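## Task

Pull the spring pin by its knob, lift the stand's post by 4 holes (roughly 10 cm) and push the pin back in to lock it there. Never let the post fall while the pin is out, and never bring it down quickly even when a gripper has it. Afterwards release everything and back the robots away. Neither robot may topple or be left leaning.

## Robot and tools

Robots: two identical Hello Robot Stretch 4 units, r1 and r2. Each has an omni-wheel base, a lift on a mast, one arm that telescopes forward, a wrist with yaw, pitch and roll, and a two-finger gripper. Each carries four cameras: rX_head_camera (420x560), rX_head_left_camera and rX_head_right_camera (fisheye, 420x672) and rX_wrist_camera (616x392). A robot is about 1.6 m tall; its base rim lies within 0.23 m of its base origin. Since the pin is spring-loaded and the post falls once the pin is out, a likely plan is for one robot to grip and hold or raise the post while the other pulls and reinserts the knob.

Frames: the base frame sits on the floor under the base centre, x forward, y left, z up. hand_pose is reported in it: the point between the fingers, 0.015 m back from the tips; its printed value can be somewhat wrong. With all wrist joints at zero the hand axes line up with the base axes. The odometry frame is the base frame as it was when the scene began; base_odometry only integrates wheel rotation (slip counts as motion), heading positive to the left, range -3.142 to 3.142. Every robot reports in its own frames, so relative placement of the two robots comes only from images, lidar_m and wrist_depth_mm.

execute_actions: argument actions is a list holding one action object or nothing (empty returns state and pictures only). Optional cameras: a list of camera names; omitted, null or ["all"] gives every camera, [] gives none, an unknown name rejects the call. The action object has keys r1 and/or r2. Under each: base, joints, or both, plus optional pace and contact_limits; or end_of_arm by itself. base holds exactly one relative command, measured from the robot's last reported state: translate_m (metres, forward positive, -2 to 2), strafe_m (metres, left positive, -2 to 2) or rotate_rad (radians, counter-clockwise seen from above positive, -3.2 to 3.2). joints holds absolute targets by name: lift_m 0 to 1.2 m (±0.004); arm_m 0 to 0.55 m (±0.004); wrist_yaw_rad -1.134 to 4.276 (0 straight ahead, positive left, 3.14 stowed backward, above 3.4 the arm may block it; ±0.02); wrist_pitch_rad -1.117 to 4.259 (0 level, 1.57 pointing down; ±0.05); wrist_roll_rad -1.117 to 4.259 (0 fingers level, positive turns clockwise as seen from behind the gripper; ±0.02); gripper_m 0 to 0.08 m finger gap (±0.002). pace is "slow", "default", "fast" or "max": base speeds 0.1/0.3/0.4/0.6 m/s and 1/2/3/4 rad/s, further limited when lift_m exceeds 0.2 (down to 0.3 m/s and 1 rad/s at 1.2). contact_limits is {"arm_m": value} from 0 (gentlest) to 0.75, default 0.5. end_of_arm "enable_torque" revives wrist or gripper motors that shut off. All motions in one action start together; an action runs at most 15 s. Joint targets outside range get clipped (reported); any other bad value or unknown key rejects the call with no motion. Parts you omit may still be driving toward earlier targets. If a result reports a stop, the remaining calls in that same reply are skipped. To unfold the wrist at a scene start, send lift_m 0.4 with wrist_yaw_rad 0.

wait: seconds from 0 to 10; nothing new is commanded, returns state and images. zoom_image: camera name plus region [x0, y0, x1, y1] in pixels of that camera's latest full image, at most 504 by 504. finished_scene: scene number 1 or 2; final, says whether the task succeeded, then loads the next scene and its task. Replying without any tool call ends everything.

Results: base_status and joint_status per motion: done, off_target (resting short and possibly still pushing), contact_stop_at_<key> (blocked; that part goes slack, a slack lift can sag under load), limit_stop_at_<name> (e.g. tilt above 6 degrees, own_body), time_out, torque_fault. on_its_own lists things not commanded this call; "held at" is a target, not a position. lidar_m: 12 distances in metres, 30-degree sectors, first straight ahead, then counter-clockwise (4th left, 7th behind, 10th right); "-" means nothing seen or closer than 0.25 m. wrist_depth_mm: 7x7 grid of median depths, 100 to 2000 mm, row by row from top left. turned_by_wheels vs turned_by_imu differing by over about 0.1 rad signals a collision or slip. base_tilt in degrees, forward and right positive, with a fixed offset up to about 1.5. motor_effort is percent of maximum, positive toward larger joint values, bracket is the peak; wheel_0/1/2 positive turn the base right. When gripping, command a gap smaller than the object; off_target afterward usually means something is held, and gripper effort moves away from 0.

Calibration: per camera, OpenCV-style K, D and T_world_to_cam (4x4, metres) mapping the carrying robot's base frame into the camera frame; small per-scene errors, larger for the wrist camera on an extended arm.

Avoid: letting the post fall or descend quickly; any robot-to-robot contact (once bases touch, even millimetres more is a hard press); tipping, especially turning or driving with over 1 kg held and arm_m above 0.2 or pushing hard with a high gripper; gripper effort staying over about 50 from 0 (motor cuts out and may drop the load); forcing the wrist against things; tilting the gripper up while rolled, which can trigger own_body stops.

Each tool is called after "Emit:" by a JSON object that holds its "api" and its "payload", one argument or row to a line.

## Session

Emit:
{"api": "execute_actions", "payload": {
  "actions": []
}}

Scene clock: 0.00 s.
r1.base_odometry: x=+0.000 y=+0.000 heading=+0.000 (m, m, rad; r1's odometry frame)
r1.turned_by_wheels: +0.000 (rad since the last result)
r1.turned_by_imu: +0.000 (rad since the last result)
r1.base_tilt: forward=-0.4 right=+0.0 (deg)
r1.lidar_m: 0.88 0.83 0.86 1.13 2.66 2.83 4.15 3.90 1.79 1.24 1.16 1.18
r1.base_status: not commanded
r1.joint_positions: lift_m=+0.216 arm_m=+0.003 wrist_yaw_rad=+3.243 wrist_pitch_rad=+0.016 wrist_roll_rad=-0.008 gripper_m=+0.040
r1.joint_status: not commanded
r1.motor_effort: lift_m=+19 arm_m=-1 wrist_yaw_rad=+0 wrist_pitch_rad=-7 wrist_roll_rad=-1 gripper_m=+1 wheel_0=+0 wheel_1=+0 wheel_2=+0 (%)
r1.hand_pose: x=-0.0467 y=+0.0654 z=+0.3910 quat_wxyz=(-0.051, -0.008, -0.005, +0.999) (m; r1's base frame)
r1.wrist_depth_mm: - - 131 - - - - / - - 131 - - - - / - 109 133 - - - - / 140 136 190 - - - - / 206 - - - - - - / 206 1255 136 1229 146 1336 1336 / - - - 931 - - 931
r2.base_odometry: x=+0.000 y=+0.000 heading=+0.000 (m, m, rad; r2's odometry frame)
r2.turned_by_wheels: +0.000 (rad since the last result)
r2.turned_by_imu: +0.000 (rad since the last result)
r2.base_tilt: forward=-0.2 right=-0.2 (deg)
r2.lidar_m: 1.14 0.96 0.96 1.12 1.33 1.33 1.55 2.79 6.85 3.95 3.40 1.96
r2.base_status: not commanded
r2.joint_positions: lift_m=+0.292 arm_m=-0.003 wrist_yaw_rad=+3.076 wrist_pitch_rad=+0.003 wrist_roll_rad=-0.019 gripper_m=+0.040
r2.joint_status: not commanded
r2.motor_effort: lift_m=+21 arm_m=+0 wrist_yaw_rad=-1 wrist_pitch_rad=-6 wrist_roll_rad=+1 gripper_m=+0 wheel_0=+0 wheel_1=+0 wheel_2=+0 (%)
r2.hand_pose: x=-0.0381 y=+0.1011 z=+0.4695 quat_wxyz=(+0.033, -0.002, -0.009, +0.999) (m; r2's base frame)
r2.wrist_depth_mm: - 144 - 1808 1464 1281 1118 / - 135 - 1863 1499 1281 1118 / - 129 203 1808 1499 1255 1138 / 111 143 263 1808 1537 1281 1138 / - - - 1808 1537 1281 1138 / 1808 1921 1863 1661 1430 1255 1138 / 1205 1308 - 1182 148 - 1098
pictures: r1_head_camera, r1_head_left_camera, r1_head_right_camera, r1_wrist_camera, r2_head_camera, r2_head_left_camera, r2_head_right_camera, r2_wrist_camera
camera_calibration (this result's frames):
r1_wrist_camera: T_world_to_cam=[[-0.100637, 0.994398, 0.0323332, -0.0850383], [0.0599351, 0.0384984, -0.99746, 0.436192], [-0.993116, -0.0984434, -0.0634737, 0.131339], [0, 0, 0, 1]] pos_world=[0.0957335, 0.0806986, 0.44617]
r2_wrist_camera: T_world_to_cam=[[0.044706, 0.998991, -0.00428128, -0.0840766], [-0.00305333, -0.00414891, -0.999987, 0.525566], [-0.998996, 0.0447185, 0.00286477, 0.103684], [0, 0, 0, 1]] pos_world=[0.108943, 0.0815357, 0.524902]
Images, in order (width x height): r1_head_camera 420x560, r1_head_left_camera 420x672, r1_head_right_camera 420x672, r1_wrist_camera 616x392, r2_head_camera 420x560, r2_head_left_camera 420x672, r2_head_right_camera 420x672, r2_wrist_camera 616x392.

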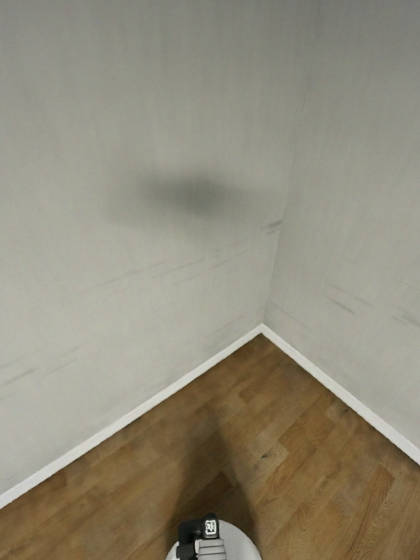

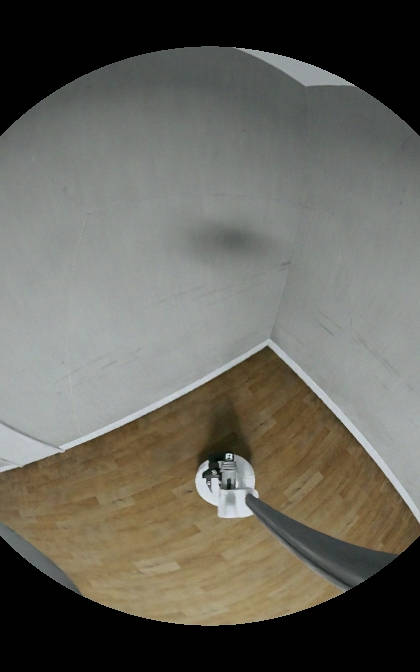

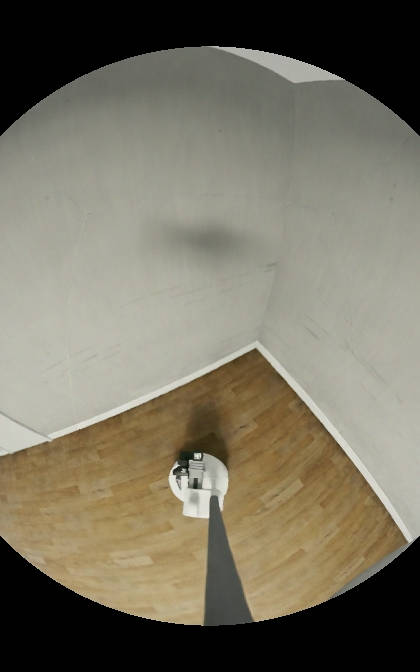

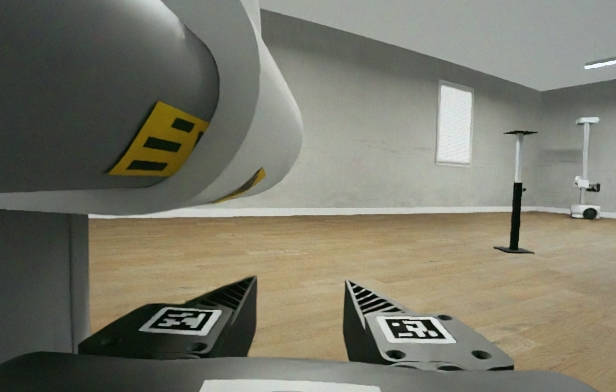

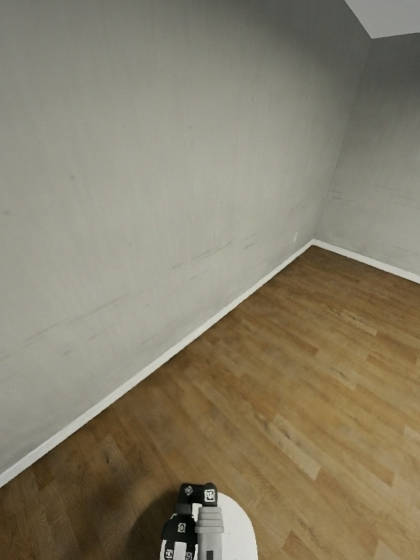

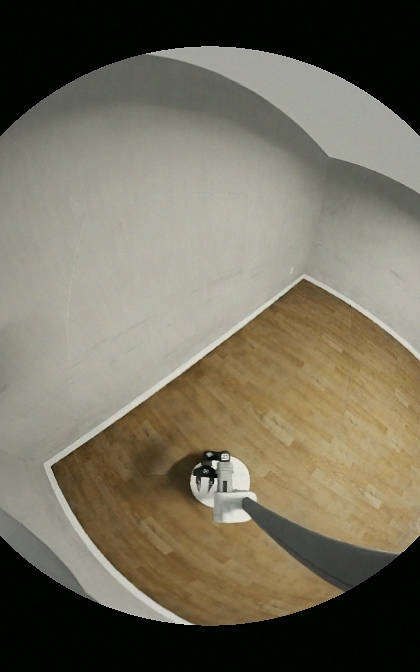

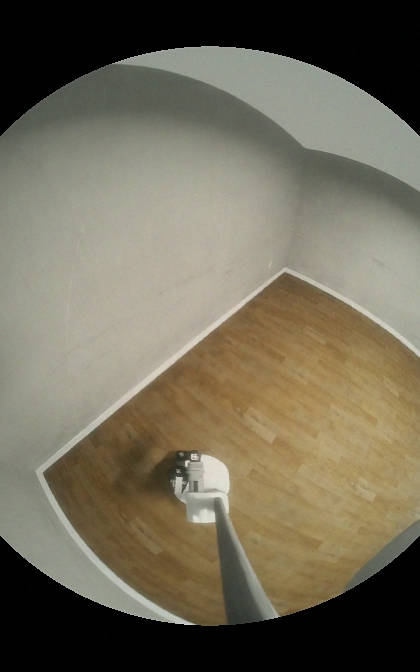

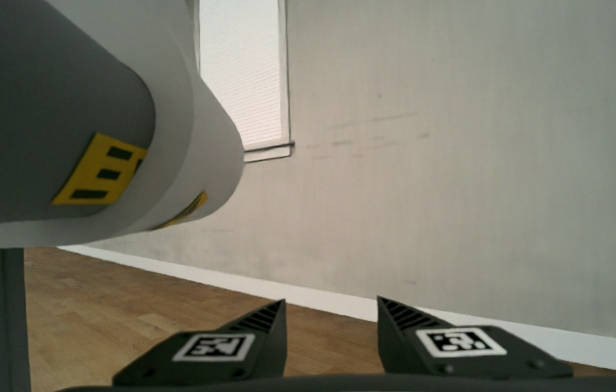

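Emit:
{"api": "execute_actions", "payload": {
  "actions": [
    {"r1": {"base": {"rotate_rad": 2.72}, "joints": {"wrist_yaw_rad": 0, "lift_m": 0.4}, "pace": "fast"}, "r2": {"base": {"rotate_rad": -2.08}, "joints": {"wrist_yaw_rad": 0, "lift_m": 0.4}, "pace": "fast"}}
  ],
  "cameras": []
}}

Emit:
{"api": "execute_actions", "payload": {
  "actions": [
    {"r1": {"base": {"translate_m": 1.8}, "pace": "max"}, "r2": {"base": {"translate_m": 2.0}, "pace": "max"}}
  ],
  "cameras": ["r1_head_camera", "r2_head_camera", "r1_wrist_camera", "r2_wrist_camera"]
}}

Scene clock: 13.93 s.
r1.base_odometry: x=+0.000 y=+0.000 heading=+2.720 (m, m, rad; r1's odometry frame)
r1.turned_by_wheels: +2.720 (rad since the last result)
r1.turned_by_imu: +2.695 (rad since the last result)
r1.base_tilt: forward=-0.6 right=-0.1 (deg)
r1.lidar_m: 2.79 4.02 3.89 1.63 1.19 1.15 1.15 0.86 0.83 0.84 1.20 3.74
r1.base_status: done
r1.joint_positions: lift_m=+0.400 arm_m=+0.003 wrist_yaw_rad=+0.000 wrist_pitch_rad=+0.016 wrist_roll_rad=-0.008 gripper_m=+0.040
r1.joint_status: all done
r1.motor_effort: lift_m=+23(26) arm_m=-1(1) wrist_yaw_rad=-1(5) wrist_pitch_rad=-7(6) wrist_roll_rad=-2(2) gripper_m=+1(1) wheel_0=-1(9) wheel_1=+0(8) wheel_2=+0(8) (%)
r1.hand_pose: x=+0.3864 y=-0.0873 z=+0.5745 quat_wxyz=(+1.000, -0.004, +0.008, +0.000) (m; r1's base frame)
r1.wrist_depth_mm: - - - - - - - / - - - - - - - / - - - - - - - / - - - - - - - / - - - - - - - / 1537 1708 136 1756 146 1808 1808 / - - - 1308 - - 1281
r2.base_odometry: x=+0.000 y=+0.000 heading=-2.080 (m, m, rad; r2's odometry frame)
r2.turned_by_wheels: -2.080 (rad since the last result)
r2.turned_by_imu: -2.046 (rad since the last result)
r2.base_tilt: forward=-0.1 right=-0.3 (deg)
r2.lidar_m: 4.18 3.85 3.40 1.88 1.11 0.98 0.97 1.18 1.32 1.34 1.57 2.89
r2.base_status: done
r2.joint_positions: lift_m=+0.400 arm_m=-0.002 wrist_yaw_rad=+0.000 wrist_pitch_rad=+0.003 wrist_roll_rad=-0.019 gripper_m=+0.040
r2.joint_status: all done
r2.motor_effort: lift_m=+25(28) arm_m=-1(0) wrist_yaw_rad=-2(9) wrist_pitch_rad=-6(6) wrist_roll_rad=+1(1) gripper_m=-1(2) wheel_0=-2(7) wheel_1=-2(11) wheel_2=-2(8) (%)
r2.hand_pose: x=+0.3811 y=-0.0873 z=+0.5772 quat_wxyz=(+1.000, -0.010, +0.002, +0.000) (m; r2's base frame)
r2.wrist_depth_mm: - - - - - - - / - - - - - - - / - - - - - - - / - - - - - - - / - - - - - - - / - - - - - 1921 1921 / 1464 1537 - 1397 149 - 1366
pictures: none
No camera images: the call's "cameras" was empty. Leave "cameras" out to get every camera's image.

Scene clock: 19.20 s.
r1.base_odometry: x=-1.642 y=+0.736 heading=+2.720 (m, m, rad; r1's odometry frame)
r1.turned_by_wheels: +0.000 (rad since the last result)
r1.turned_by_imu: -0.006 (rad since the last result)
r1.base_tilt: forward=-0.4 right=+0.0 (deg)
r1.lidar_m: 0.99 3.04 2.96 3.09 2.79 2.69 2.47 1.84 1.74 1.85 2.62 3.20
r1.base_status: done
r1.joint_positions: lift_m=+0.400 arm_m=+0.003 wrist_yaw_rad=+0.000 wrist_pitch_rad=+0.016 wrist_roll_rad=-0.008 gripper_m=+0.040
r1.joint_status: not commanded
r1.motor_effort: lift_m=+22(23) arm_m=-1(0) wrist_yaw_rad=-1(1) wrist_pitch_rad=-7(7) wrist_roll_rad=+0(1) gripper_m=+2(1) wheel_0=-2(6) wheel_1=-1(8) wheel_2=+0(12) (%)
r1.hand_pose: x=+0.3864 y=-0.0874 z=+0.5746 quat_wxyz=(+1.000, -0.004, +0.008, +0.000) (m; r1's base frame)
r1.wrist_depth_mm: - - - - - - - / - - - - - - - / - - - - - - - / - - - - - - - / - - - - - - - / 1537 1708 136 1576 145 1756 1808 / - - - 1281 - - 1308
r2.base_odometry: x=-0.975 y=-1.746 heading=-2.081 (m, m, rad; r2's odometry frame)
r2.turned_by_wheels: +0.000 (rad since the last result)
r2.turned_by_imu: -0.002 (rad since the last result)
r2.base_tilt: forward=-0.1 right=-0.3 (deg)
r2.lidar_m: 2.16 3.19 2.80 2.81 3.23 2.88 2.88 2.18 1.88 1.88 2.26 4.11
r2.base_status: done
r2.joint_positions: lift_m=+0.400 arm_m=-0.002 wrist_yaw_rad=+0.000 wrist_pitch_rad=+0.003 wrist_roll_rad=-0.019 gripper_m=+0.040
r2.joint_status: not commanded
r2.motor_effort: lift_m=+25(25) arm_m=+0(0) wrist_yaw_rad=-2(2) wrist_pitch_rad=-6(6) wrist_roll_rad=+1(1) gripper_m=-2(0) wheel_0=-2(10) wheel_1=-1(7) wheel_2=+1(14) (%)
r2.hand_pose: x=+0.3811 y=-0.0874 z=+0.5772 quat_wxyz=(+1.000, -0.010, +0.002, +0.000) (m; r2's base frame)
r2.wrist_depth_mm: - - - - - - - / - - - - - - - / - - - - - - - / - - - - - - - / - - - - - - - / - - - 1983 - 1983 1921 / 1499 1537 - 1397 149 - 1366
pictures: r1_head_camera, r1_wrist_camera, r2_head_camera, r2_wrist_camera
camera_calibration (this result's frames):
r1_wrist_camera: T_world_to_cam=[[-0.000434596, -0.999477, 0.0323333, -0.108383], [-0.063531, -0.0322404, -0.997459, 0.640779], [0.99798, -0.00248766, -0.0634838, -0.202931], [0, 0, 0, 1]] pos_world=[0.243183, -0.088172, 0.629772]
r2_wrist_camera: T_world_to_cam=[[0.0208341, -0.999774, -0.00428106, -0.0795959], [0.00276891, 0.00433968, -0.999987, 0.632291], [0.999779, 0.020822, 0.00285869, -0.233218], [0, 0, 0, 1]] pos_world=[0.233074, -0.0774658, 0.632608]
Images, in order (width x height): r1_head_camera 420x560, r1_wrist_camera 616x392, r2_head_camera 420x560, r2_wrist_camera 616x392.

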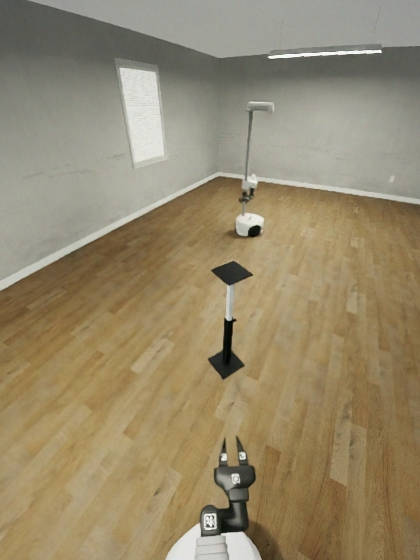

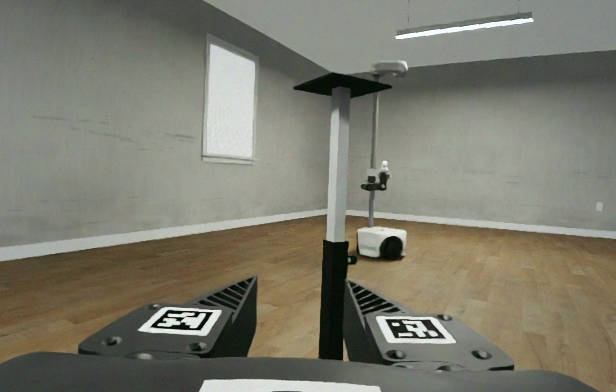

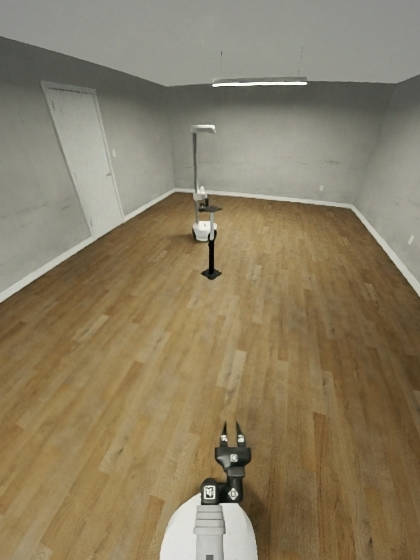

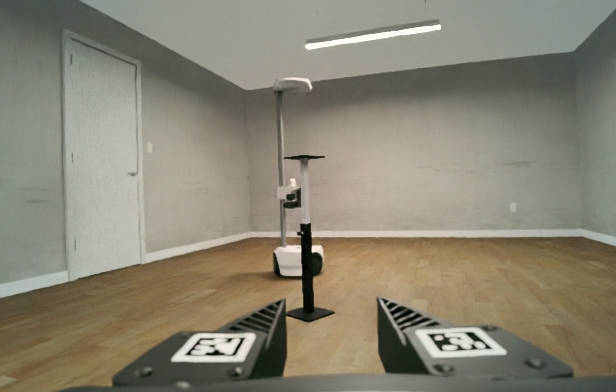

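Emit:
{"api": "zoom_image", "payload": {
  "camera": "r1_head_camera",
  "region": [160, 250, 300, 390]
}}

Emit:
{"api": "zoom_image", "payload": {
  "camera": "r2_head_camera",
  "region": [165, 195, 255, 285]
}}

Region (160, 250, 300, 390) of r1_head_camera's 420x560 image, scaled by 3.600, with more detail than that image has.

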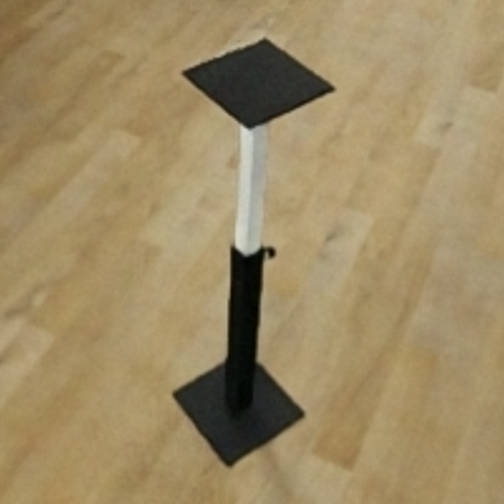

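Region (165, 195, 255, 285) of r2_head_camera's 420x560 image, scaled by 5.600, with more detail than that image has.

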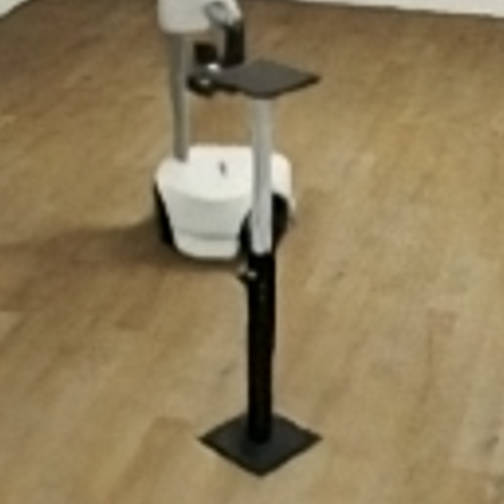

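Emit:
{"api": "execute_actions", "payload": {
  "actions": [
    {"r1": {"base": {"rotate_rad": 0.525}, "joints": {"lift_m": 0.49, "gripper_m": 0.08}, "pace": "fast"}, "r2": {"base": {"rotate_rad": 0.243}, "joints": {"lift_m": 0.2, "gripper_m": 0.06}, "pace": "fast"}}
  ],
  "cameras": []
}}

Emit:
{"api": "execute_actions", "payload": {
  "actions": [
    {"r1": {"base": {"strafe_m": -0.596}, "pace": "fast"}, "r2": {"base": {"translate_m": 1.95}, "joints": {"lift_m": 0.28}, "pace": "max"}}
  ],
  "cameras": []
}}

Emit:
{"api": "execute_actions", "payload": {
  "actions": [
    {"r1": {"base": {"translate_m": 0.25}, "pace": "fast"}, "r2": {"base": {"rotate_rad": -1.008}, "pace": "fast"}}
  ],
  "cameras": ["r1_head_camera", "r2_head_camera", "r1_wrist_camera", "r2_wrist_camera"]
}}

Scene clock: 66.57 s.
r1.base_odometry: x=-1.643 y=+0.736 heading=-3.039 (m, m, rad; r1's odometry frame)
r1.turned_by_wheels: +0.525 (rad since the last result)
r1.turned_by_imu: +0.519 (rad since the last result)
r1.base_tilt: forward=-0.5 right=+0.0 (deg)
r1.lidar_m: 3.04 2.94 3.11 2.77 2.68 2.52 1.82 1.72 1.85 2.60 3.16 0.96
r1.base_status: done
r1.joint_positions: lift_m=+0.490 arm_m=+0.003 wrist_yaw_rad=+0.000 wrist_pitch_rad=+0.016 wrist_roll_rad=-0.008 gripper_m=+0.080
r1.joint_status: all done
r1.motor_effort: lift_m=+24(25) arm_m=-1(1) wrist_yaw_rad=+0(1) wrist_pitch_rad=-6(7) wrist_roll_rad=-1(0) gripper_m=+3(1) wheel_0=+0(9) wheel_1=+0(8) wheel_2=+1(8) (%)
r1.hand_pose: x=+0.3864 y=-0.0874 z=+0.6644 quat_wxyz=(+1.000, -0.004, +0.008, +0.000) (m; r1's base frame)
r1.wrist_depth_mm: - - - - - - - / - - - - - - - / - - - - - - - / - - - - - - - / - - - - - - - / 1921 131 1708 - 1756 - - / - - 1430 1499 146 - -
r2.base_odometry: x=-0.975 y=-1.746 heading=-1.837 (m, m, rad; r2's odometry frame)
r2.turned_by_wheels: +0.243 (rad since the last result)
r2.turned_by_imu: +0.238 (rad since the last result)
r2.base_tilt: forward=-0.1 right=-0.3 (deg)
r2.lidar_m: 2.18 2.91 2.79 2.92 2.94 2.85 2.72 1.94 1.88 2.00 2.72 2.13
r2.base_status: done
r2.joint_positions: lift_m=+0.200 arm_m=-0.002 wrist_yaw_rad=+0.000 wrist_pitch_rad=+0.003 wrist_roll_rad=-0.019 gripper_m=+0.060
r2.joint_status: all done
r2.motor_effort: lift_m=+17(21) arm_m=+0(0) wrist_yaw_rad=-1(1) wrist_pitch_rad=-6(6) wrist_roll_rad=+0(1) gripper_m=+2(0) wheel_0=+2(5) wheel_1=+2(8) wheel_2=+2(6) (%)
r2.hand_pose: x=+0.3811 y=-0.0874 z=+0.3779 quat_wxyz=(+1.000, -0.010, +0.002, +0.000) (m; r2's base frame)
r2.wrist_depth_mm: - - - - - - - / - - - - - - - / - - - - - - - / - - - - - - - / - - - - - - - / 1499 1499 1499 1464 1397 1336 1281 / 1042 1042 116 1025 931 - -
pictures: none
No camera images: the call's "cameras" was empty. Leave "cameras" out to get every camera's image.

Scene clock: 71.37 s.
r1.base_odometry: x=-1.704 y=+1.329 heading=-3.038 (m, m, rad; r1's odometry frame)
r1.turned_by_wheels: +0.000 (rad since the last result)
r1.turned_by_imu: -0.002 (rad since the last result)
r1.base_tilt: forward=-0.5 right=+0.0 (deg)
r1.lidar_m: 0.74 3.24 3.37 3.33 3.22 2.09 1.52 1.46 1.57 2.19 0.68 0.64
r1.base_status: done
r1.joint_positions: lift_m=+0.490 arm_m=+0.003 wrist_yaw_rad=+0.000 wrist_pitch_rad=+0.016 wrist_roll_rad=-0.008 gripper_m=+0.080
r1.joint_status: not commanded
r1.motor_effort: lift_m=+23(23) arm_m=-1(1) wrist_yaw_rad=+0(1) wrist_pitch_rad=-7(6) wrist_roll_rad=+1(1) gripper_m=+2(3) wheel_0=+0(10) wheel_1=+2(12) wheel_2=+0(1) (%)
r1.hand_pose: x=+0.3864 y=-0.0874 z=+0.6645 quat_wxyz=(+1.000, -0.004, +0.008, +0.000) (m; r1's base frame)
r1.wrist_depth_mm: - - - - - - - / - - - - - - - / - - - - - - - / - - - - - - - / - - - - - - - / 1983 131 1661 1808 1708 - 1756 / - - 1430 1025 146 - -
r2.base_odometry: x=-1.488 y=-3.627 heading=-1.837 (m, m, rad; r2's odometry frame)
r2.turned_by_wheels: +0.000 (rad since the last result)
r2.turned_by_imu: -0.002 (rad since the last result)
r2.base_tilt: forward=-0.2 right=-0.3 (deg)
r2.lidar_m: 0.80 1.89 1.82 1.87 2.68 4.50 4.07 3.03 2.89 0.56 0.50 0.65
r2.base_status: done
r2.joint_positions: lift_m=+0.280 arm_m=-0.002 wrist_yaw_rad=+0.000 wrist_pitch_rad=+0.003 wrist_roll_rad=-0.019 gripper_m=+0.060
r2.joint_status: all done
r2.motor_effort: lift_m=+24(29) arm_m=+0(0) wrist_yaw_rad=-2(1) wrist_pitch_rad=-6(7) wrist_roll_rad=+2(1) gripper_m=+4(2) wheel_0=+0(7) wheel_1=+0(9) wheel_2=+1(13) (%)
r2.hand_pose: x=+0.3811 y=-0.0874 z=+0.4573 quat_wxyz=(+1.000, -0.010, +0.001, +0.000) (m; r2's base frame)
r2.wrist_depth_mm: 1576 1921 - - - - - / 1576 1921 - 788 574 484 - / 1618 1921 - - - - - / 1576 1863 - - - - - / 1537 1921 - - - - - / 1537 1708 1756 1537 1661 1576 1499 / 1205 1255 116 750 647 - -
pictures: none
No camera images: the call's "cameras" was empty. Leave "cameras" out to get every camera's image.

Scene clock: 73.30 s.
r1.base_odometry: x=-1.952 y=+1.304 heading=-3.038 (m, m, rad; r1's odometry frame)
r1.turned_by_wheels: +0.000 (rad since the last result)
r1.turned_by_imu: -0.002 (rad since the last result)
r1.base_tilt: forward=-0.4 right=+0.0 (deg)
r1.lidar_m: 0.51 3.01 3.16 3.44 3.32 2.38 1.77 1.68 1.79 2.51 0.64 0.52
r1.base_status: done
r1.joint_positions: lift_m=+0.490 arm_m=+0.003 wrist_yaw_rad=+0.000 wrist_pitch_rad=+0.016 wrist_roll_rad=-0.008 gripper_m=+0.080
r1.joint_status: not commanded
r1.motor_effort: lift_m=+23(23) arm_m=-1(1) wrist_yaw_rad=+0(0) wrist_pitch_rad=-7(6) wrist_roll_rad=-2(1) gripper_m=+3(2) wheel_0=-1(8) wheel_1=-1(8) wheel_2=+1(12) (%)
r1.hand_pose: x=+0.3864 y=-0.0874 z=+0.6645 quat_wxyz=(+1.000, -0.004, +0.008, +0.000) (m; r1's base frame)
r1.wrist_depth_mm: - - 330 322 - - - / - - - 394 - - - / - - - - - - - / - - - - - - - / - - - - - - - / 1983 131 1661 1708 1756 - - / - - 1464 1464 146 - -
r2.base_odometry: x=-1.488 y=-3.627 heading=-2.845 (m, m, rad; r2's odometry frame)
r2.turned_by_wheels: -1.008 (rad since the last result)
r2.turned_by_imu: -0.992 (rad since the last result)
r2.base_tilt: forward=-0.1 right=-0.3 (deg)
r2.lidar_m: 0.52 0.54 0.75 1.85 1.82 1.93 2.81 4.53 3.92 2.97 2.89 0.53
r2.base_status: done
r2.joint_positions: lift_m=+0.280 arm_m=-0.002 wrist_yaw_rad=+0.000 wrist_pitch_rad=+0.003 wrist_roll_rad=-0.019 gripper_m=+0.060
r2.joint_status: not commanded
r2.motor_effort: lift_m=+24(25) arm_m=+0(0) wrist_yaw_rad=-1(2) wrist_pitch_rad=-6(6) wrist_roll_rad=+1(1) gripper_m=+0(2) wheel_0=-1(4) wheel_1=-1(8) wheel_2=-2(9) (%)
r2.hand_pose: x=+0.3811 y=-0.0874 z=+0.4573 quat_wxyz=(+1.000, -0.010, +0.001, +0.000) (m; r2's base frame)
r2.wrist_depth_mm: 327 - - - - - - / 421 - - - - - - / - - - - - - - / - - - - - - - / - - - 355 - - - / 1808 1756 1756 355 1661 1576 1537 / 1229 1229 116 1098 1098 - -
pictures: r1_head_camera, r1_wrist_camera, r2_head_camera, r2_wrist_camera
camera_calibration (this result's frames):
r1_wrist_camera: T_world_to_cam=[[-0.000504958, -0.999477, 0.0323333, -0.111276], [-0.0635334, -0.032236, -0.997459, 0.730421], [0.99798, -0.00255792, -0.0634839, -0.197227], [0, 0, 0, 1]] pos_world=[0.243179, -0.0881769, 0.719642]
r2_wrist_camera: T_world_to_cam=[[0.0205435, -0.99978, -0.00427811, -0.0800619], [0.00291787, 0.00433895, -0.999986, 0.51234], [0.999785, 0.0205307, 0.00300636, -0.232949], [0, 0, 0, 1]] pos_world=[0.233048, -0.0774846, 0.512691]
Images, in order (width x height): r1_head_camera 420x560, r1_wrist_camera 616x392, r2_head_camera 420x560, r2_wrist_camera 616x392.

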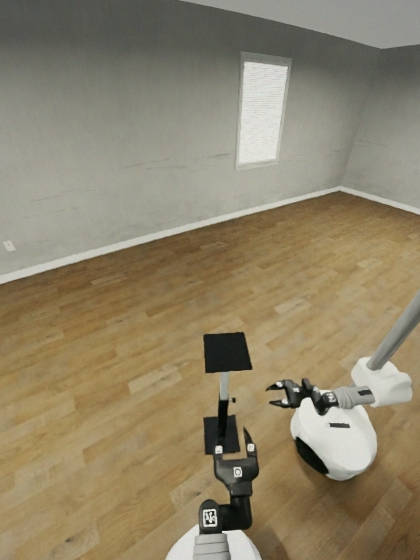

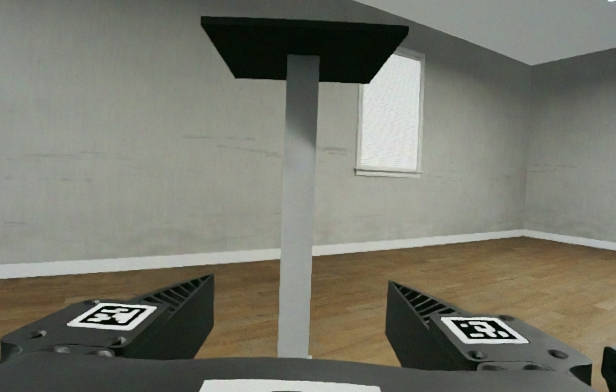

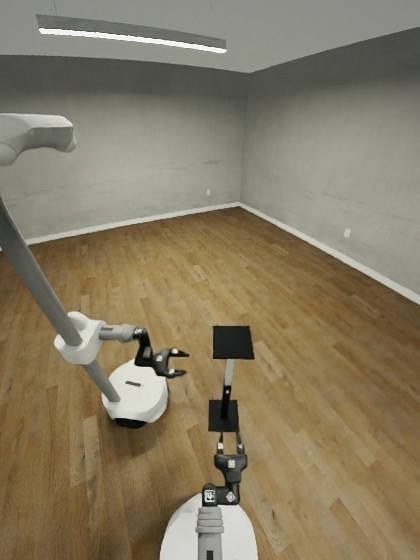

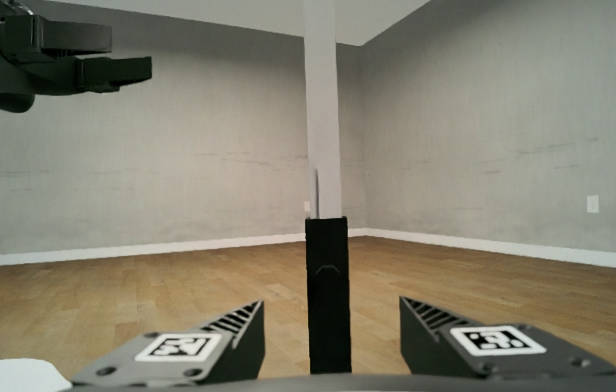

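Emit:
{"api": "execute_actions", "payload": {
  "actions": [
    {"r1": {"base": {"translate_m": 0.14}, "joints": {"arm_m": 0.09}}, "r2": {"joints": {"arm_m": 0.18, "lift_m": 0.273}, "contact_limits": {"arm_m": 0.2}}}
  ],
  "cameras": ["r1_wrist_camera", "r2_wrist_camera"]
}}

Scene clock: 83.33 s.
r1.base_odometry: x=-2.092 y=+1.289 heading=-3.038 (m, m, rad; r1's odometry frame)
r1.turned_by_wheels: +0.000 (rad since the last result)
r1.turned_by_imu: -0.001 (rad since the last result)
r1.base_tilt: forward=-0.4 right=-0.1 (deg)
r1.lidar_m: 0.34 2.88 3.04 3.52 3.40 2.60 1.89 1.82 1.94 0.68 0.46 0.38
r1.base_status: done
r1.joint_positions: lift_m=+0.490 arm_m=+0.089 wrist_yaw_rad=+0.000 wrist_pitch_rad=+0.016 wrist_roll_rad=-0.008 gripper_m=+0.080
r1.joint_status: all done
r1.motor_effort: lift_m=+23(23) arm_m=+6(6) wrist_yaw_rad=+1(1) wrist_pitch_rad=-7(7) wrist_roll_rad=+0(0) gripper_m=+3(3) wheel_0=+1(7) wheel_1=+1(6) wheel_2=+1(9) (%)
r1.hand_pose: x=+0.4725 y=-0.0874 z=+0.6645 quat_wxyz=(+1.000, -0.004, +0.008, +0.000) (m; r1's base frame)
r1.wrist_depth_mm: - - - 116 - - - / - - - 117 - - - / - - - 118 - - - / - - - 119 - - - / - - - 120 - - - / 1921 131 156 121 1708 - - / - - 138 122 147 - -
r2.base_odometry: x=-1.488 y=-3.627 heading=-2.845 (m, m, rad; r2's odometry frame)
r2.turned_by_wheels: +0.000 (rad since the last result)
r2.turned_by_imu: -0.001 (rad since the last result)
r2.base_tilt: forward=-0.1 right=-0.3 (deg)
r2.lidar_m: 0.50 0.54 2.38 1.88 1.83 1.96 2.83 4.53 3.89 2.98 2.89 0.53
r2.base_status: not commanded
r2.joint_positions: lift_m=+0.273 arm_m=+0.178 wrist_yaw_rad=+0.000 wrist_pitch_rad=+0.003 wrist_roll_rad=-0.019 gripper_m=+0.060
r2.joint_status: all done
r2.motor_effort: lift_m=+16(22) arm_m=+9(10) wrist_yaw_rad=-2(1) wrist_pitch_rad=-6(6) wrist_roll_rad=+2(1) gripper_m=+1(1) wheel_0=-1(1) wheel_1=-1(1) wheel_2=-2(2) (%)
r2.contact_limits: arm_m 0.2
r2.hand_pose: x=+0.5621 y=-0.0874 z=+0.4510 quat_wxyz=(+1.000, -0.010, +0.001, +0.000) (m; r2's base frame)
r2.wrist_depth_mm: - - - 184 - - - / - - - 183 - - - / - - - 183 - - - / - - - 183 - - - / - - - 175 - - - / 1756 1708 1756 175 175 1576 1537 / 1205 1205 116 615 143 - -
pictures: r1_wrist_camera, r2_wrist_camera
camera_calibration (this result's frames):
r1_wrist_camera: T_world_to_cam=[[-0.000449538, -0.999477, 0.0323333, -0.111247], [-0.0635316, -0.0322395, -0.997459, 0.735889], [0.99798, -0.00250258, -0.0634839, -0.283119], [0, 0, 0, 1]] pos_world=[0.32925, -0.088173, 0.719642]
r2_wrist_camera: T_world_to_cam=[[0.0208183, -0.999774, -0.0042799, -0.0839018], [0.00281795, 0.00433949, -0.999987, 0.505546], [0.999779, 0.020806, 0.00290765, -0.413816], [0, 0, 0, 1]] pos_world=[0.414047, -0.0774668, 0.506383]
Images, in order (width x height): r1_wrist_camera 616x392, r2_wrist_camera 616x392.

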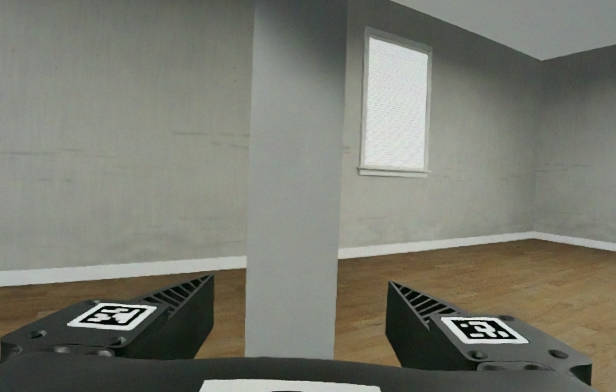

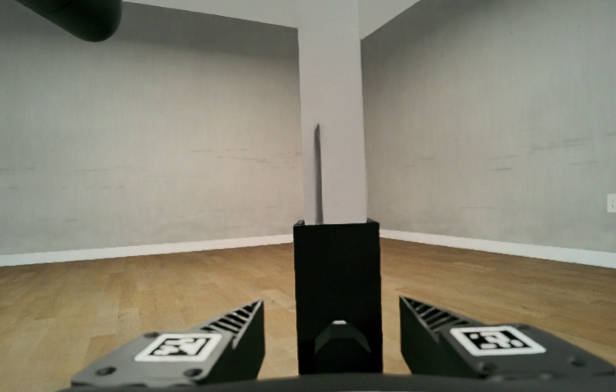

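Emit:
{"api": "execute_actions", "payload": {
  "actions": [
    {"r1": {"joints": {"gripper_m": 0.0}}, "r2": {"base": {"strafe_m": -0.003}, "joints": {"gripper_m": 0.0, "arm_m": 0.183}, "contact_limits": {"arm_m": 0.2}}}
  ],
  "cameras": ["r1_wrist_camera", "r2_wrist_camera"]
}}

Scene clock: 90.00 s.
r1.base_odometry: x=-2.092 y=+1.289 heading=-3.038 (m, m, rad; r1's odometry frame)
r1.turned_by_wheels: +0.000 (rad since the last result)
r1.turned_by_imu: -0.001 (rad since the last result)
r1.base_tilt: forward=-0.5 right=-0.1 (deg)
r1.lidar_m: 0.37 2.87 3.04 3.50 3.40 2.58 1.88 1.79 1.93 0.68 0.47 0.38
r1.base_status: not commanded
r1.joint_positions: lift_m=+0.490 arm_m=+0.089 wrist_yaw_rad=+0.005 wrist_pitch_rad=+0.016 wrist_roll_rad=-0.008 gripper_m=+0.029
r1.joint_status: gripper_m off_target (ended at +0.029, target +0.000)
r1.on_its_own: gripper_m is held at +0.023, not at your +0.000, by its contact guard: the fingers met something; wrist_yaw_rad is at rest, and its effort (-15) is outside its rest range (-13 to +13)
r1.motor_effort: lift_m=+23(23) arm_m=+6(6) wrist_yaw_rad=-15(16) wrist_pitch_rad=-6(7) wrist_roll_rad=-2(4) gripper_m=-41(38) wheel_0=+4(4) wheel_1=+1(1) wheel_2=+1(1) (%)
r1.hand_pose: x=+0.4729 y=-0.0863 z=+0.6645 quat_wxyz=(+1.000, -0.004, +0.008, +0.003) (m; r1's base frame)
r1.wrist_depth_mm: - - - 116 - - - / - - - 117 - - - / - - - 118 - - - / - - - 118 - - - / - - - 119 - - - / 1756 1863 121 121 - - - / - - - 121 - 1499 1430
r2.base_odometry: x=-1.489 y=-3.625 heading=-2.845 (m, m, rad; r2's odometry frame)
r2.turned_by_wheels: +0.000 (rad since the last result)
r2.turned_by_imu: -0.001 (rad since the last result)
r2.base_tilt: forward=-0.2 right=-0.2 (deg)
r2.lidar_m: 0.52 0.57 2.37 1.89 1.81 1.93 2.83 4.50 3.91 2.99 2.90 0.56
r2.base_status: done
r2.joint_positions: lift_m=+0.273 arm_m=+0.182 wrist_yaw_rad=-0.001 wrist_pitch_rad=+0.003 wrist_roll_rad=-0.018 gripper_m=+0.019
r2.joint_status: gripper_m off_target (ended at +0.019, target +0.000); the others done
r2.on_its_own: gripper_m is held at +0.015, not at your +0.000, by its contact guard: the fingers met something
r2.motor_effort: lift_m=+15(16) arm_m=+8(10) wrist_yaw_rad=+0(1) wrist_pitch_rad=-6(6) wrist_roll_rad=-1(1) gripper_m=-40(39) wheel_0=-1(6) wheel_1=+2(8) wheel_2=+0(1) (%)
r2.contact_limits: arm_m 0.2
r2.hand_pose: x=+0.5650 y=-0.0876 z=+0.4510 quat_wxyz=(+1.000, -0.009, +0.002, +0.000) (m; r2's base frame)
r2.wrist_depth_mm: - - - 181 - - - / - - - 181 - - - / - - - 181 - - - / - - - 180 - - - / - - - 172 - - - / 1756 1756 1756 172 171 1576 1499 / 1182 1229 - 136 - - 1060
pictures: r1_wrist_camera, r2_wrist_camera
camera_calibration (this result's frames):
r1_wrist_camera: T_world_to_cam=[[0.00459411, -0.999494, 0.0314587, -0.111976], [-0.0631052, -0.0316861, -0.997504, 0.735884], [0.997996, 0.00259743, -0.0632188, -0.283297], [0, 0, 0, 1]] pos_world=[0.329682, -0.0878663, 0.71966]
r2_wrist_camera: T_world_to_cam=[[0.0200203, -0.999787, -0.00494414, -0.0833831], [0.00281376, 0.00500145, -0.999984, 0.505595], [0.999796, 0.0200061, 0.00291329, -0.416841], [0, 0, 0, 1]] pos_world=[0.417002, -0.0775548, 0.506389]
Images, in order (width x height): r1_wrist_camera 616x392, r2_wrist_camera 616x392.

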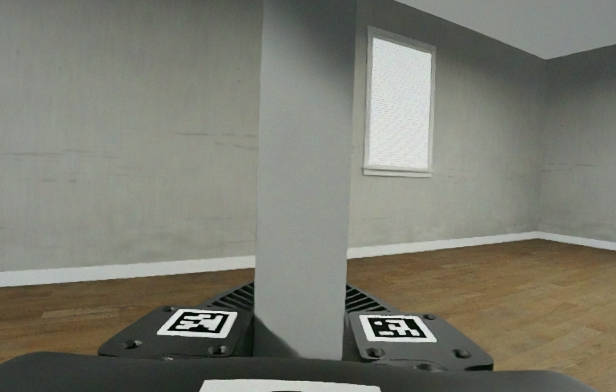

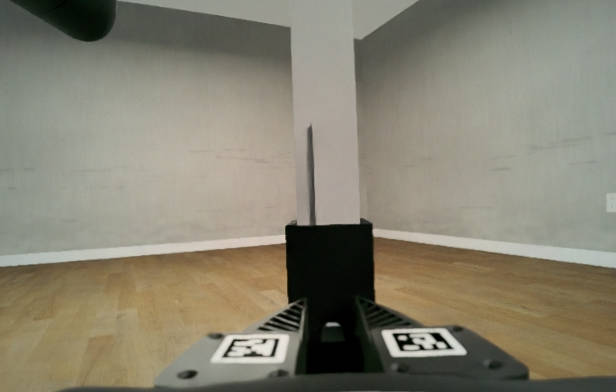

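Emit:
{"api": "execute_actions", "payload": {
  "actions": [
    {"r1": {"base": {"strafe_m": 0.003}, "joints": {"lift_m": 0.492}, "pace": "slow"}, "r2": {"joints": {"arm_m": 0.162}, "pace": "slow"}}
  ],
  "cameras": ["r2_wrist_camera"]
}}

Emit:
{"api": "execute_actions", "payload": {
  "actions": [
    {"r1": {"joints": {"lift_m": 0.51}, "pace": "slow"}}
  ],
  "cameras": ["r2_wrist_camera"]
}}

Scene clock: 94.70 s.
r1.base_odometry: x=-2.091 y=+1.286 heading=-3.038 (m, m, rad; r1's odometry frame)
r1.turned_by_wheels: +0.000 (rad since the last result)
r1.turned_by_imu: -0.001 (rad since the last result)
r1.base_tilt: forward=-0.4 right=-0.1 (deg)
r1.lidar_m: 0.35 2.89 3.02 3.51 3.38 2.59 1.89 1.81 1.94 0.69 0.48 0.39
r1.base_status: done
r1.joint_positions: lift_m=+0.491 arm_m=+0.089 wrist_yaw_rad=+0.004 wrist_pitch_rad=+0.020 wrist_roll_rad=-0.008 gripper_m=+0.029
r1.joint_status: all done
r1.on_its_own: gripper_m is held at +0.023, not at your +0.000, by its contact guard: the fingers met something
r1.motor_effort: lift_m=+26(26) arm_m=+4(6) wrist_yaw_rad=-10(16) wrist_pitch_rad=-16(17) wrist_roll_rad=-2(4) gripper_m=-41(42) wheel_0=-4(1) wheel_1=+4(6) wheel_2=+0(1) (%)
r1.hand_pose: x=+0.4730 y=-0.0867 z=+0.6655 quat_wxyz=(+1.000, -0.004, +0.010, +0.002) (m; r1's base frame)
r1.wrist_depth_mm: - - - 115 - - - / - - - 116 - - - / - - - 117 - - - / - - - 118 - - - / - - - 119 - - - / 1756 1863 121 121 - - - / - - - 121 - 1464 1464
r2.base_odometry: x=-1.490 y=-3.625 heading=-2.845 (m, m, rad; r2's odometry frame)
r2.turned_by_wheels: +0.000 (rad since the last result)
r2.turned_by_imu: -0.001 (rad since the last result)
r2.base_tilt: forward=-0.1 right=-0.3 (deg)
r2.lidar_m: 0.52 0.57 2.35 1.88 1.84 1.96 2.82 4.52 3.89 2.94 2.89 0.56
r2.base_status: not commanded
r2.joint_positions: lift_m=+0.273 arm_m=+0.165 wrist_yaw_rad=+0.004 wrist_pitch_rad=+0.003 wrist_roll_rad=-0.019 gripper_m=+0.019
r2.joint_status: all done
r2.on_its_own: gripper_m is held at +0.015, not at your +0.000, by its contact guard: the fingers met something; wrist_yaw_rad is at rest, and its effort (-14) is outside its rest range (-13 to +13)
r2.motor_effort: lift_m=+16(16) arm_m=-16(17) wrist_yaw_rad=-14(15) wrist_pitch_rad=-7(9) wrist_roll_rad=+0(1) gripper_m=-39(41) wheel_0=-6(6) wheel_1=-1(2) wheel_2=+7(7) (%)
r2.hand_pose: x=+0.5489 y=-0.0865 z=+0.4509 quat_wxyz=(+1.000, -0.009, +0.002, +0.002) (m; r2's base frame)
r2.wrist_depth_mm: - - - 196 - - - / - - - 196 - - - / - - - 196 - - - / - - - 196 - - - / - - - 188 - - - / 1708 1756 1756 187 186 1576 1537 / 1182 1229 - 146 - - 1060
pictures: r2_wrist_camera
camera_calibration (this result's frames):
r2_wrist_camera: T_world_to_cam=[[0.0250968, -0.999675, -0.00456031, -0.0849291], [0.00244933, 0.00462322, -0.999986, 0.505685], [0.999682, 0.0250853, 0.00256456, -0.400045], [0, 0, 0, 1]] pos_world=[0.400811, -0.0772042, 0.506317]
Images, in order (width x height): r2_wrist_camera 616x392.

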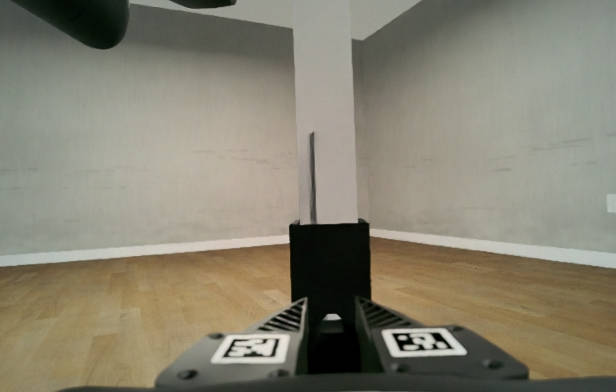

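Scene clock: 95.60 s.
r1.base_odometry: x=-2.091 y=+1.286 heading=-3.038 (m, m, rad; r1's odometry frame)
r1.turned_by_wheels: +0.000 (rad since the last result)
r1.turned_by_imu: +0.000 (rad since the last result)
r1.base_tilt: forward=-0.5 right=+0.0 (deg)
r1.lidar_m: 0.36 2.89 3.03 3.52 3.38 2.58 1.89 1.82 1.93 0.71 0.50 0.38
r1.base_status: not commanded
r1.joint_positions: lift_m=+0.509 arm_m=+0.089 wrist_yaw_rad=+0.003 wrist_pitch_rad=+0.021 wrist_roll_rad=-0.008 gripper_m=+0.029
r1.joint_status: all done
r1.on_its_own: gripper_m is held at +0.023, not at your +0.000, by its contact guard: the fingers met something
r1.motor_effort: lift_m=+27(28) arm_m=+4(5) wrist_yaw_rad=-10(11) wrist_pitch_rad=-22(21) wrist_roll_rad=-4(3) gripper_m=-42(40) wheel_0=-4(4) wheel_1=+4(4) wheel_2=+0(0) (%)
r1.hand_pose: x=+0.4730 y=-0.0867 z=+0.6831 quat_wxyz=(+1.000, -0.004, +0.011, +0.002) (m; r1's base frame)
r1.wrist_depth_mm: - - - 115 - - - / - - - 116 - - - / - - - 117 - - - / - - - 118 - - - / - - - 119 - - - / 1808 1756 121 121 - - - / - - - 121 - 1499 1537
r2.base_odometry: x=-1.490 y=-3.625 heading=-2.845 (m, m, rad; r2's odometry frame)
r2.turned_by_wheels: +0.000 (rad since the last result)
r2.turned_by_imu: +0.000 (rad since the last result)
r2.base_tilt: forward=-0.1 right=-0.3 (deg)
r2.lidar_m: 0.50 0.56 2.39 1.87 1.84 1.93 2.81 4.51 3.91 2.95 2.88 0.55
r2.base_status: not commanded
r2.joint_positions: lift_m=+0.273 arm_m=+0.165 wrist_yaw_rad=+0.004 wrist_pitch_rad=+0.003 wrist_roll_rad=-0.019 gripper_m=+0.019
r2.joint_status: not commanded
r2.on_its_own: gripper_m is held at +0.015, not at your +0.000, by its contact guard: the fingers met something; wrist_yaw_rad is at rest, and its effort (-14) is outside its rest range (-13 to +13)
r2.motor_effort: lift_m=+17(17) arm_m=-16(16) wrist_yaw_rad=-14(14) wrist_pitch_rad=-7(7) wrist_roll_rad=+0(0) gripper_m=-36(39) wheel_0=-6(6) wheel_1=-1(1) wheel_2=+7(7) (%)
r2.hand_pose: x=+0.5489 y=-0.0865 z=+0.4509 quat_wxyz=(+1.000, -0.009, +0.002, +0.002) (m; r2's base frame)
r2.wrist_depth_mm: - - - 196 - - - / - - - 196 - - - / - - - 196 - - - / - - - 196 - - - / - - - 188 - - - / 1756 1708 1708 187 187 1576 1537 / 1160 1229 - 147 - - 1060
pictures: r2_wrist_camera
camera_calibration (this result's frames):
r2_wrist_camera: T_world_to_cam=[[0.0250971, -0.999675, -0.00456019, -0.0849293], [0.00244923, 0.0046231, -0.999986, 0.505685], [0.999682, 0.0250856, 0.00256446, -0.400045], [0, 0, 0, 1]] pos_world=[0.400811, -0.0772041, 0.506317]
Images, in order (width x height): r2_wrist_camera 616x392.

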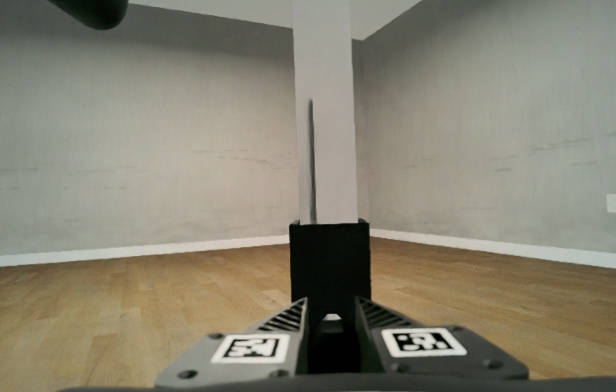

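Emit:
{"api": "execute_actions", "payload": {
  "actions": [
    {"r1": {"joints": {"lift_m": 0.585}}}
  ],
  "cameras": []
}}

Emit:
{"api": "execute_actions", "payload": {
  "actions": [
    {"r2": {"joints": {"arm_m": 0.169}, "pace": "slow", "contact_limits": {"arm_m": 0.15}}}
  ],
  "cameras": ["r2_wrist_camera"]
}}

Scene clock: 101.60 s.
r1.base_odometry: x=-2.091 y=+1.286 heading=-3.038 (m, m, rad; r1's odometry frame)
r1.turned_by_wheels: +0.000 (rad since the last result)
r1.turned_by_imu: -0.001 (rad since the last result)
r1.base_tilt: forward=-0.5 right=-0.1 (deg)
r1.lidar_m: 0.35 2.89 3.03 3.52 3.40 2.58 1.88 1.82 1.94 0.70 0.50 0.38
r1.base_status: not commanded
r1.joint_positions: lift_m=+0.584 arm_m=+0.089 wrist_yaw_rad=+0.003 wrist_pitch_rad=+0.021 wrist_roll_rad=-0.008 gripper_m=+0.029
r1.joint_status: all done
r1.on_its_own: gripper_m is held at +0.023, not at your +0.000, by its contact guard: the fingers met something
r1.motor_effort: lift_m=+27(28) arm_m=+5(4) wrist_yaw_rad=-10(9) wrist_pitch_rad=-21(21) wrist_roll_rad=-4(5) gripper_m=-41(41) wheel_0=-4(3) wheel_1=+4(3) wheel_2=+0(0) (%)
r1.hand_pose: x=+0.4730 y=-0.0867 z=+0.7581 quat_wxyz=(+1.000, -0.004, +0.011, +0.002) (m; r1's base frame)
r1.wrist_depth_mm: - - - 115 - - - / - - - 116 - - - / - - - 117 - - - / - - - 118 - - - / - - - 120 - - - / 1983 - 120 121 - - - / - - - 121 - 1661 1618
r2.base_odometry: x=-1.490 y=-3.625 heading=-2.845 (m, m, rad; r2's odometry frame)
r2.turned_by_wheels: +0.000 (rad since the last result)
r2.turned_by_imu: -0.001 (rad since the last result)
r2.base_tilt: forward=-0.1 right=-0.3 (deg)
r2.lidar_m: 0.51 0.56 2.35 1.88 1.84 1.95 2.83 4.53 3.91 2.95 2.88 0.50
r2.base_status: not commanded
r2.joint_positions: lift_m=+0.273 arm_m=+0.165 wrist_yaw_rad=+0.004 wrist_pitch_rad=+0.003 wrist_roll_rad=-0.019 gripper_m=+0.019
r2.joint_status: not commanded
r2.on_its_own: gripper_m is held at +0.015, not at your +0.000, by its contact guard: the fingers met something; wrist_yaw_rad is at rest, and its effort (-14) is outside its rest range (-13 to +13)
r2.motor_effort: lift_m=+16(17) arm_m=-16(16) wrist_yaw_rad=-14(14) wrist_pitch_rad=-7(7) wrist_roll_rad=+1(0) gripper_m=-39(39) wheel_0=-6(6) wheel_1=+0(1) wheel_2=+7(7) (%)
r2.hand_pose: x=+0.5489 y=-0.0865 z=+0.4509 quat_wxyz=(+1.000, -0.009, +0.002, +0.002) (m; r2's base frame)
r2.wrist_depth_mm: - - - 196 - - - / - - - 196 - - - / - - - 196 - - - / - - - 196 - - - / - - - 188 - - - / 1708 1708 1708 187 186 1576 1537 / 1182 1229 - 147 - - 1060
pictures: none
No camera images: the call's "cameras" was empty. Leave "cameras" out to get every camera's image.

Scene clock: 102.40 s.
r1.base_odometry: x=-2.091 y=+1.286 heading=-3.038 (m, m, rad; r1's odometry frame)
r1.turned_by_wheels: +0.000 (rad since the last result)
r1.turned_by_imu: +0.000 (rad since the last result)
r1.base_tilt: forward=-0.5 right=+0.0 (deg)
r1.lidar_m: 0.34 2.89 3.03 3.52 3.39 2.60 1.87 1.83 1.93 0.71 0.48 0.39
r1.base_status: not commanded
r1.joint_positions: lift_m=+0.584 arm_m=+0.089 wrist_yaw_rad=+0.003 wrist_pitch_rad=+0.021 wrist_roll_rad=-0.008 gripper_m=+0.029
r1.joint_status: not commanded
r1.on_its_own: gripper_m is held at +0.023, not at your +0.000, by its contact guard: the fingers met something
r1.motor_effort: lift_m=+26(27) arm_m=+4(4) wrist_yaw_rad=-9(10) wrist_pitch_rad=-21(21) wrist_roll_rad=-4(4) gripper_m=-41(43) wheel_0=-4(4) wheel_1=+4(4) wheel_2=+0(0) (%)
r1.hand_pose: x=+0.4730 y=-0.0867 z=+0.7581 quat_wxyz=(+1.000, -0.004, +0.011, +0.002) (m; r1's base frame)
r1.wrist_depth_mm: - - - 115 - - - / - - - 116 - - - / - - - 117 - - - / - - - 118 - - - / - - - 120 - - - / 1921 - 121 121 - - - / - - - 121 - 1618 1618
r2.base_odometry: x=-1.489 y=-3.625 heading=-2.846 (m, m, rad; r2's odometry frame)
r2.turned_by_wheels: +0.000 (rad since the last result)
r2.turned_by_imu: +0.000 (rad since the last result)
r2.base_tilt: forward=-0.1 right=-0.3 (deg)
r2.lidar_m: 0.52 0.56 2.40 1.89 1.79 1.93 2.79 4.53 3.87 2.96 2.88 0.57
r2.base_status: not commanded
r2.joint_positions: lift_m=+0.273 arm_m=+0.167 wrist_yaw_rad=-0.001 wrist_pitch_rad=+0.002 wrist_roll_rad=-0.019 gripper_m=+0.019
r2.joint_status: all done
r2.on_its_own: gripper_m is held at +0.015, not at your +0.000, by its contact guard: the fingers met something
r2.motor_effort: lift_m=+16(16) arm_m=+10(15) wrist_yaw_rad=+1(14) wrist_pitch_rad=-2(7) wrist_roll_rad=+0(1) gripper_m=-38(37) wheel_0=-2(6) wheel_1=+0(1) wheel_2=+0(7) (%)
r2.contact_limits: arm_m 0.15
r2.hand_pose: x=+0.5506 y=-0.0876 z=+0.4512 quat_wxyz=(+1.000, -0.009, +0.001, +0.000) (m; r2's base frame)
r2.wrist_depth_mm: - - - 195 - - - / - - - 195 - - - / - - - 195 - - - / - - - 195 - - - / - - - 187 - - - / 1756 1756 1708 186 185 1576 1537 / 1182 1205 - 146 - - 1078
pictures: r2_wrist_camera
camera_calibration (this result's frames):
r2_wrist_camera: T_world_to_cam=[[0.019923, -0.999791, -0.00452745, -0.0832512], [0.00407305, 0.00460948, -0.999981, 0.505128], [0.999793, 0.0199041, 0.00416403, -0.403044], [0, 0, 0, 1]] pos_world=[0.402562, -0.07754, 0.50642]
Images, in order (width x height): r2_wrist_camera 616x392.

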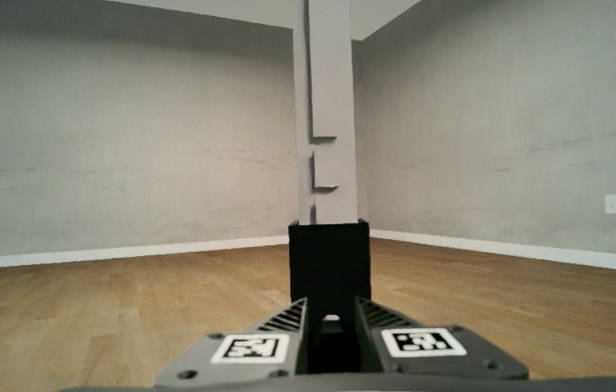

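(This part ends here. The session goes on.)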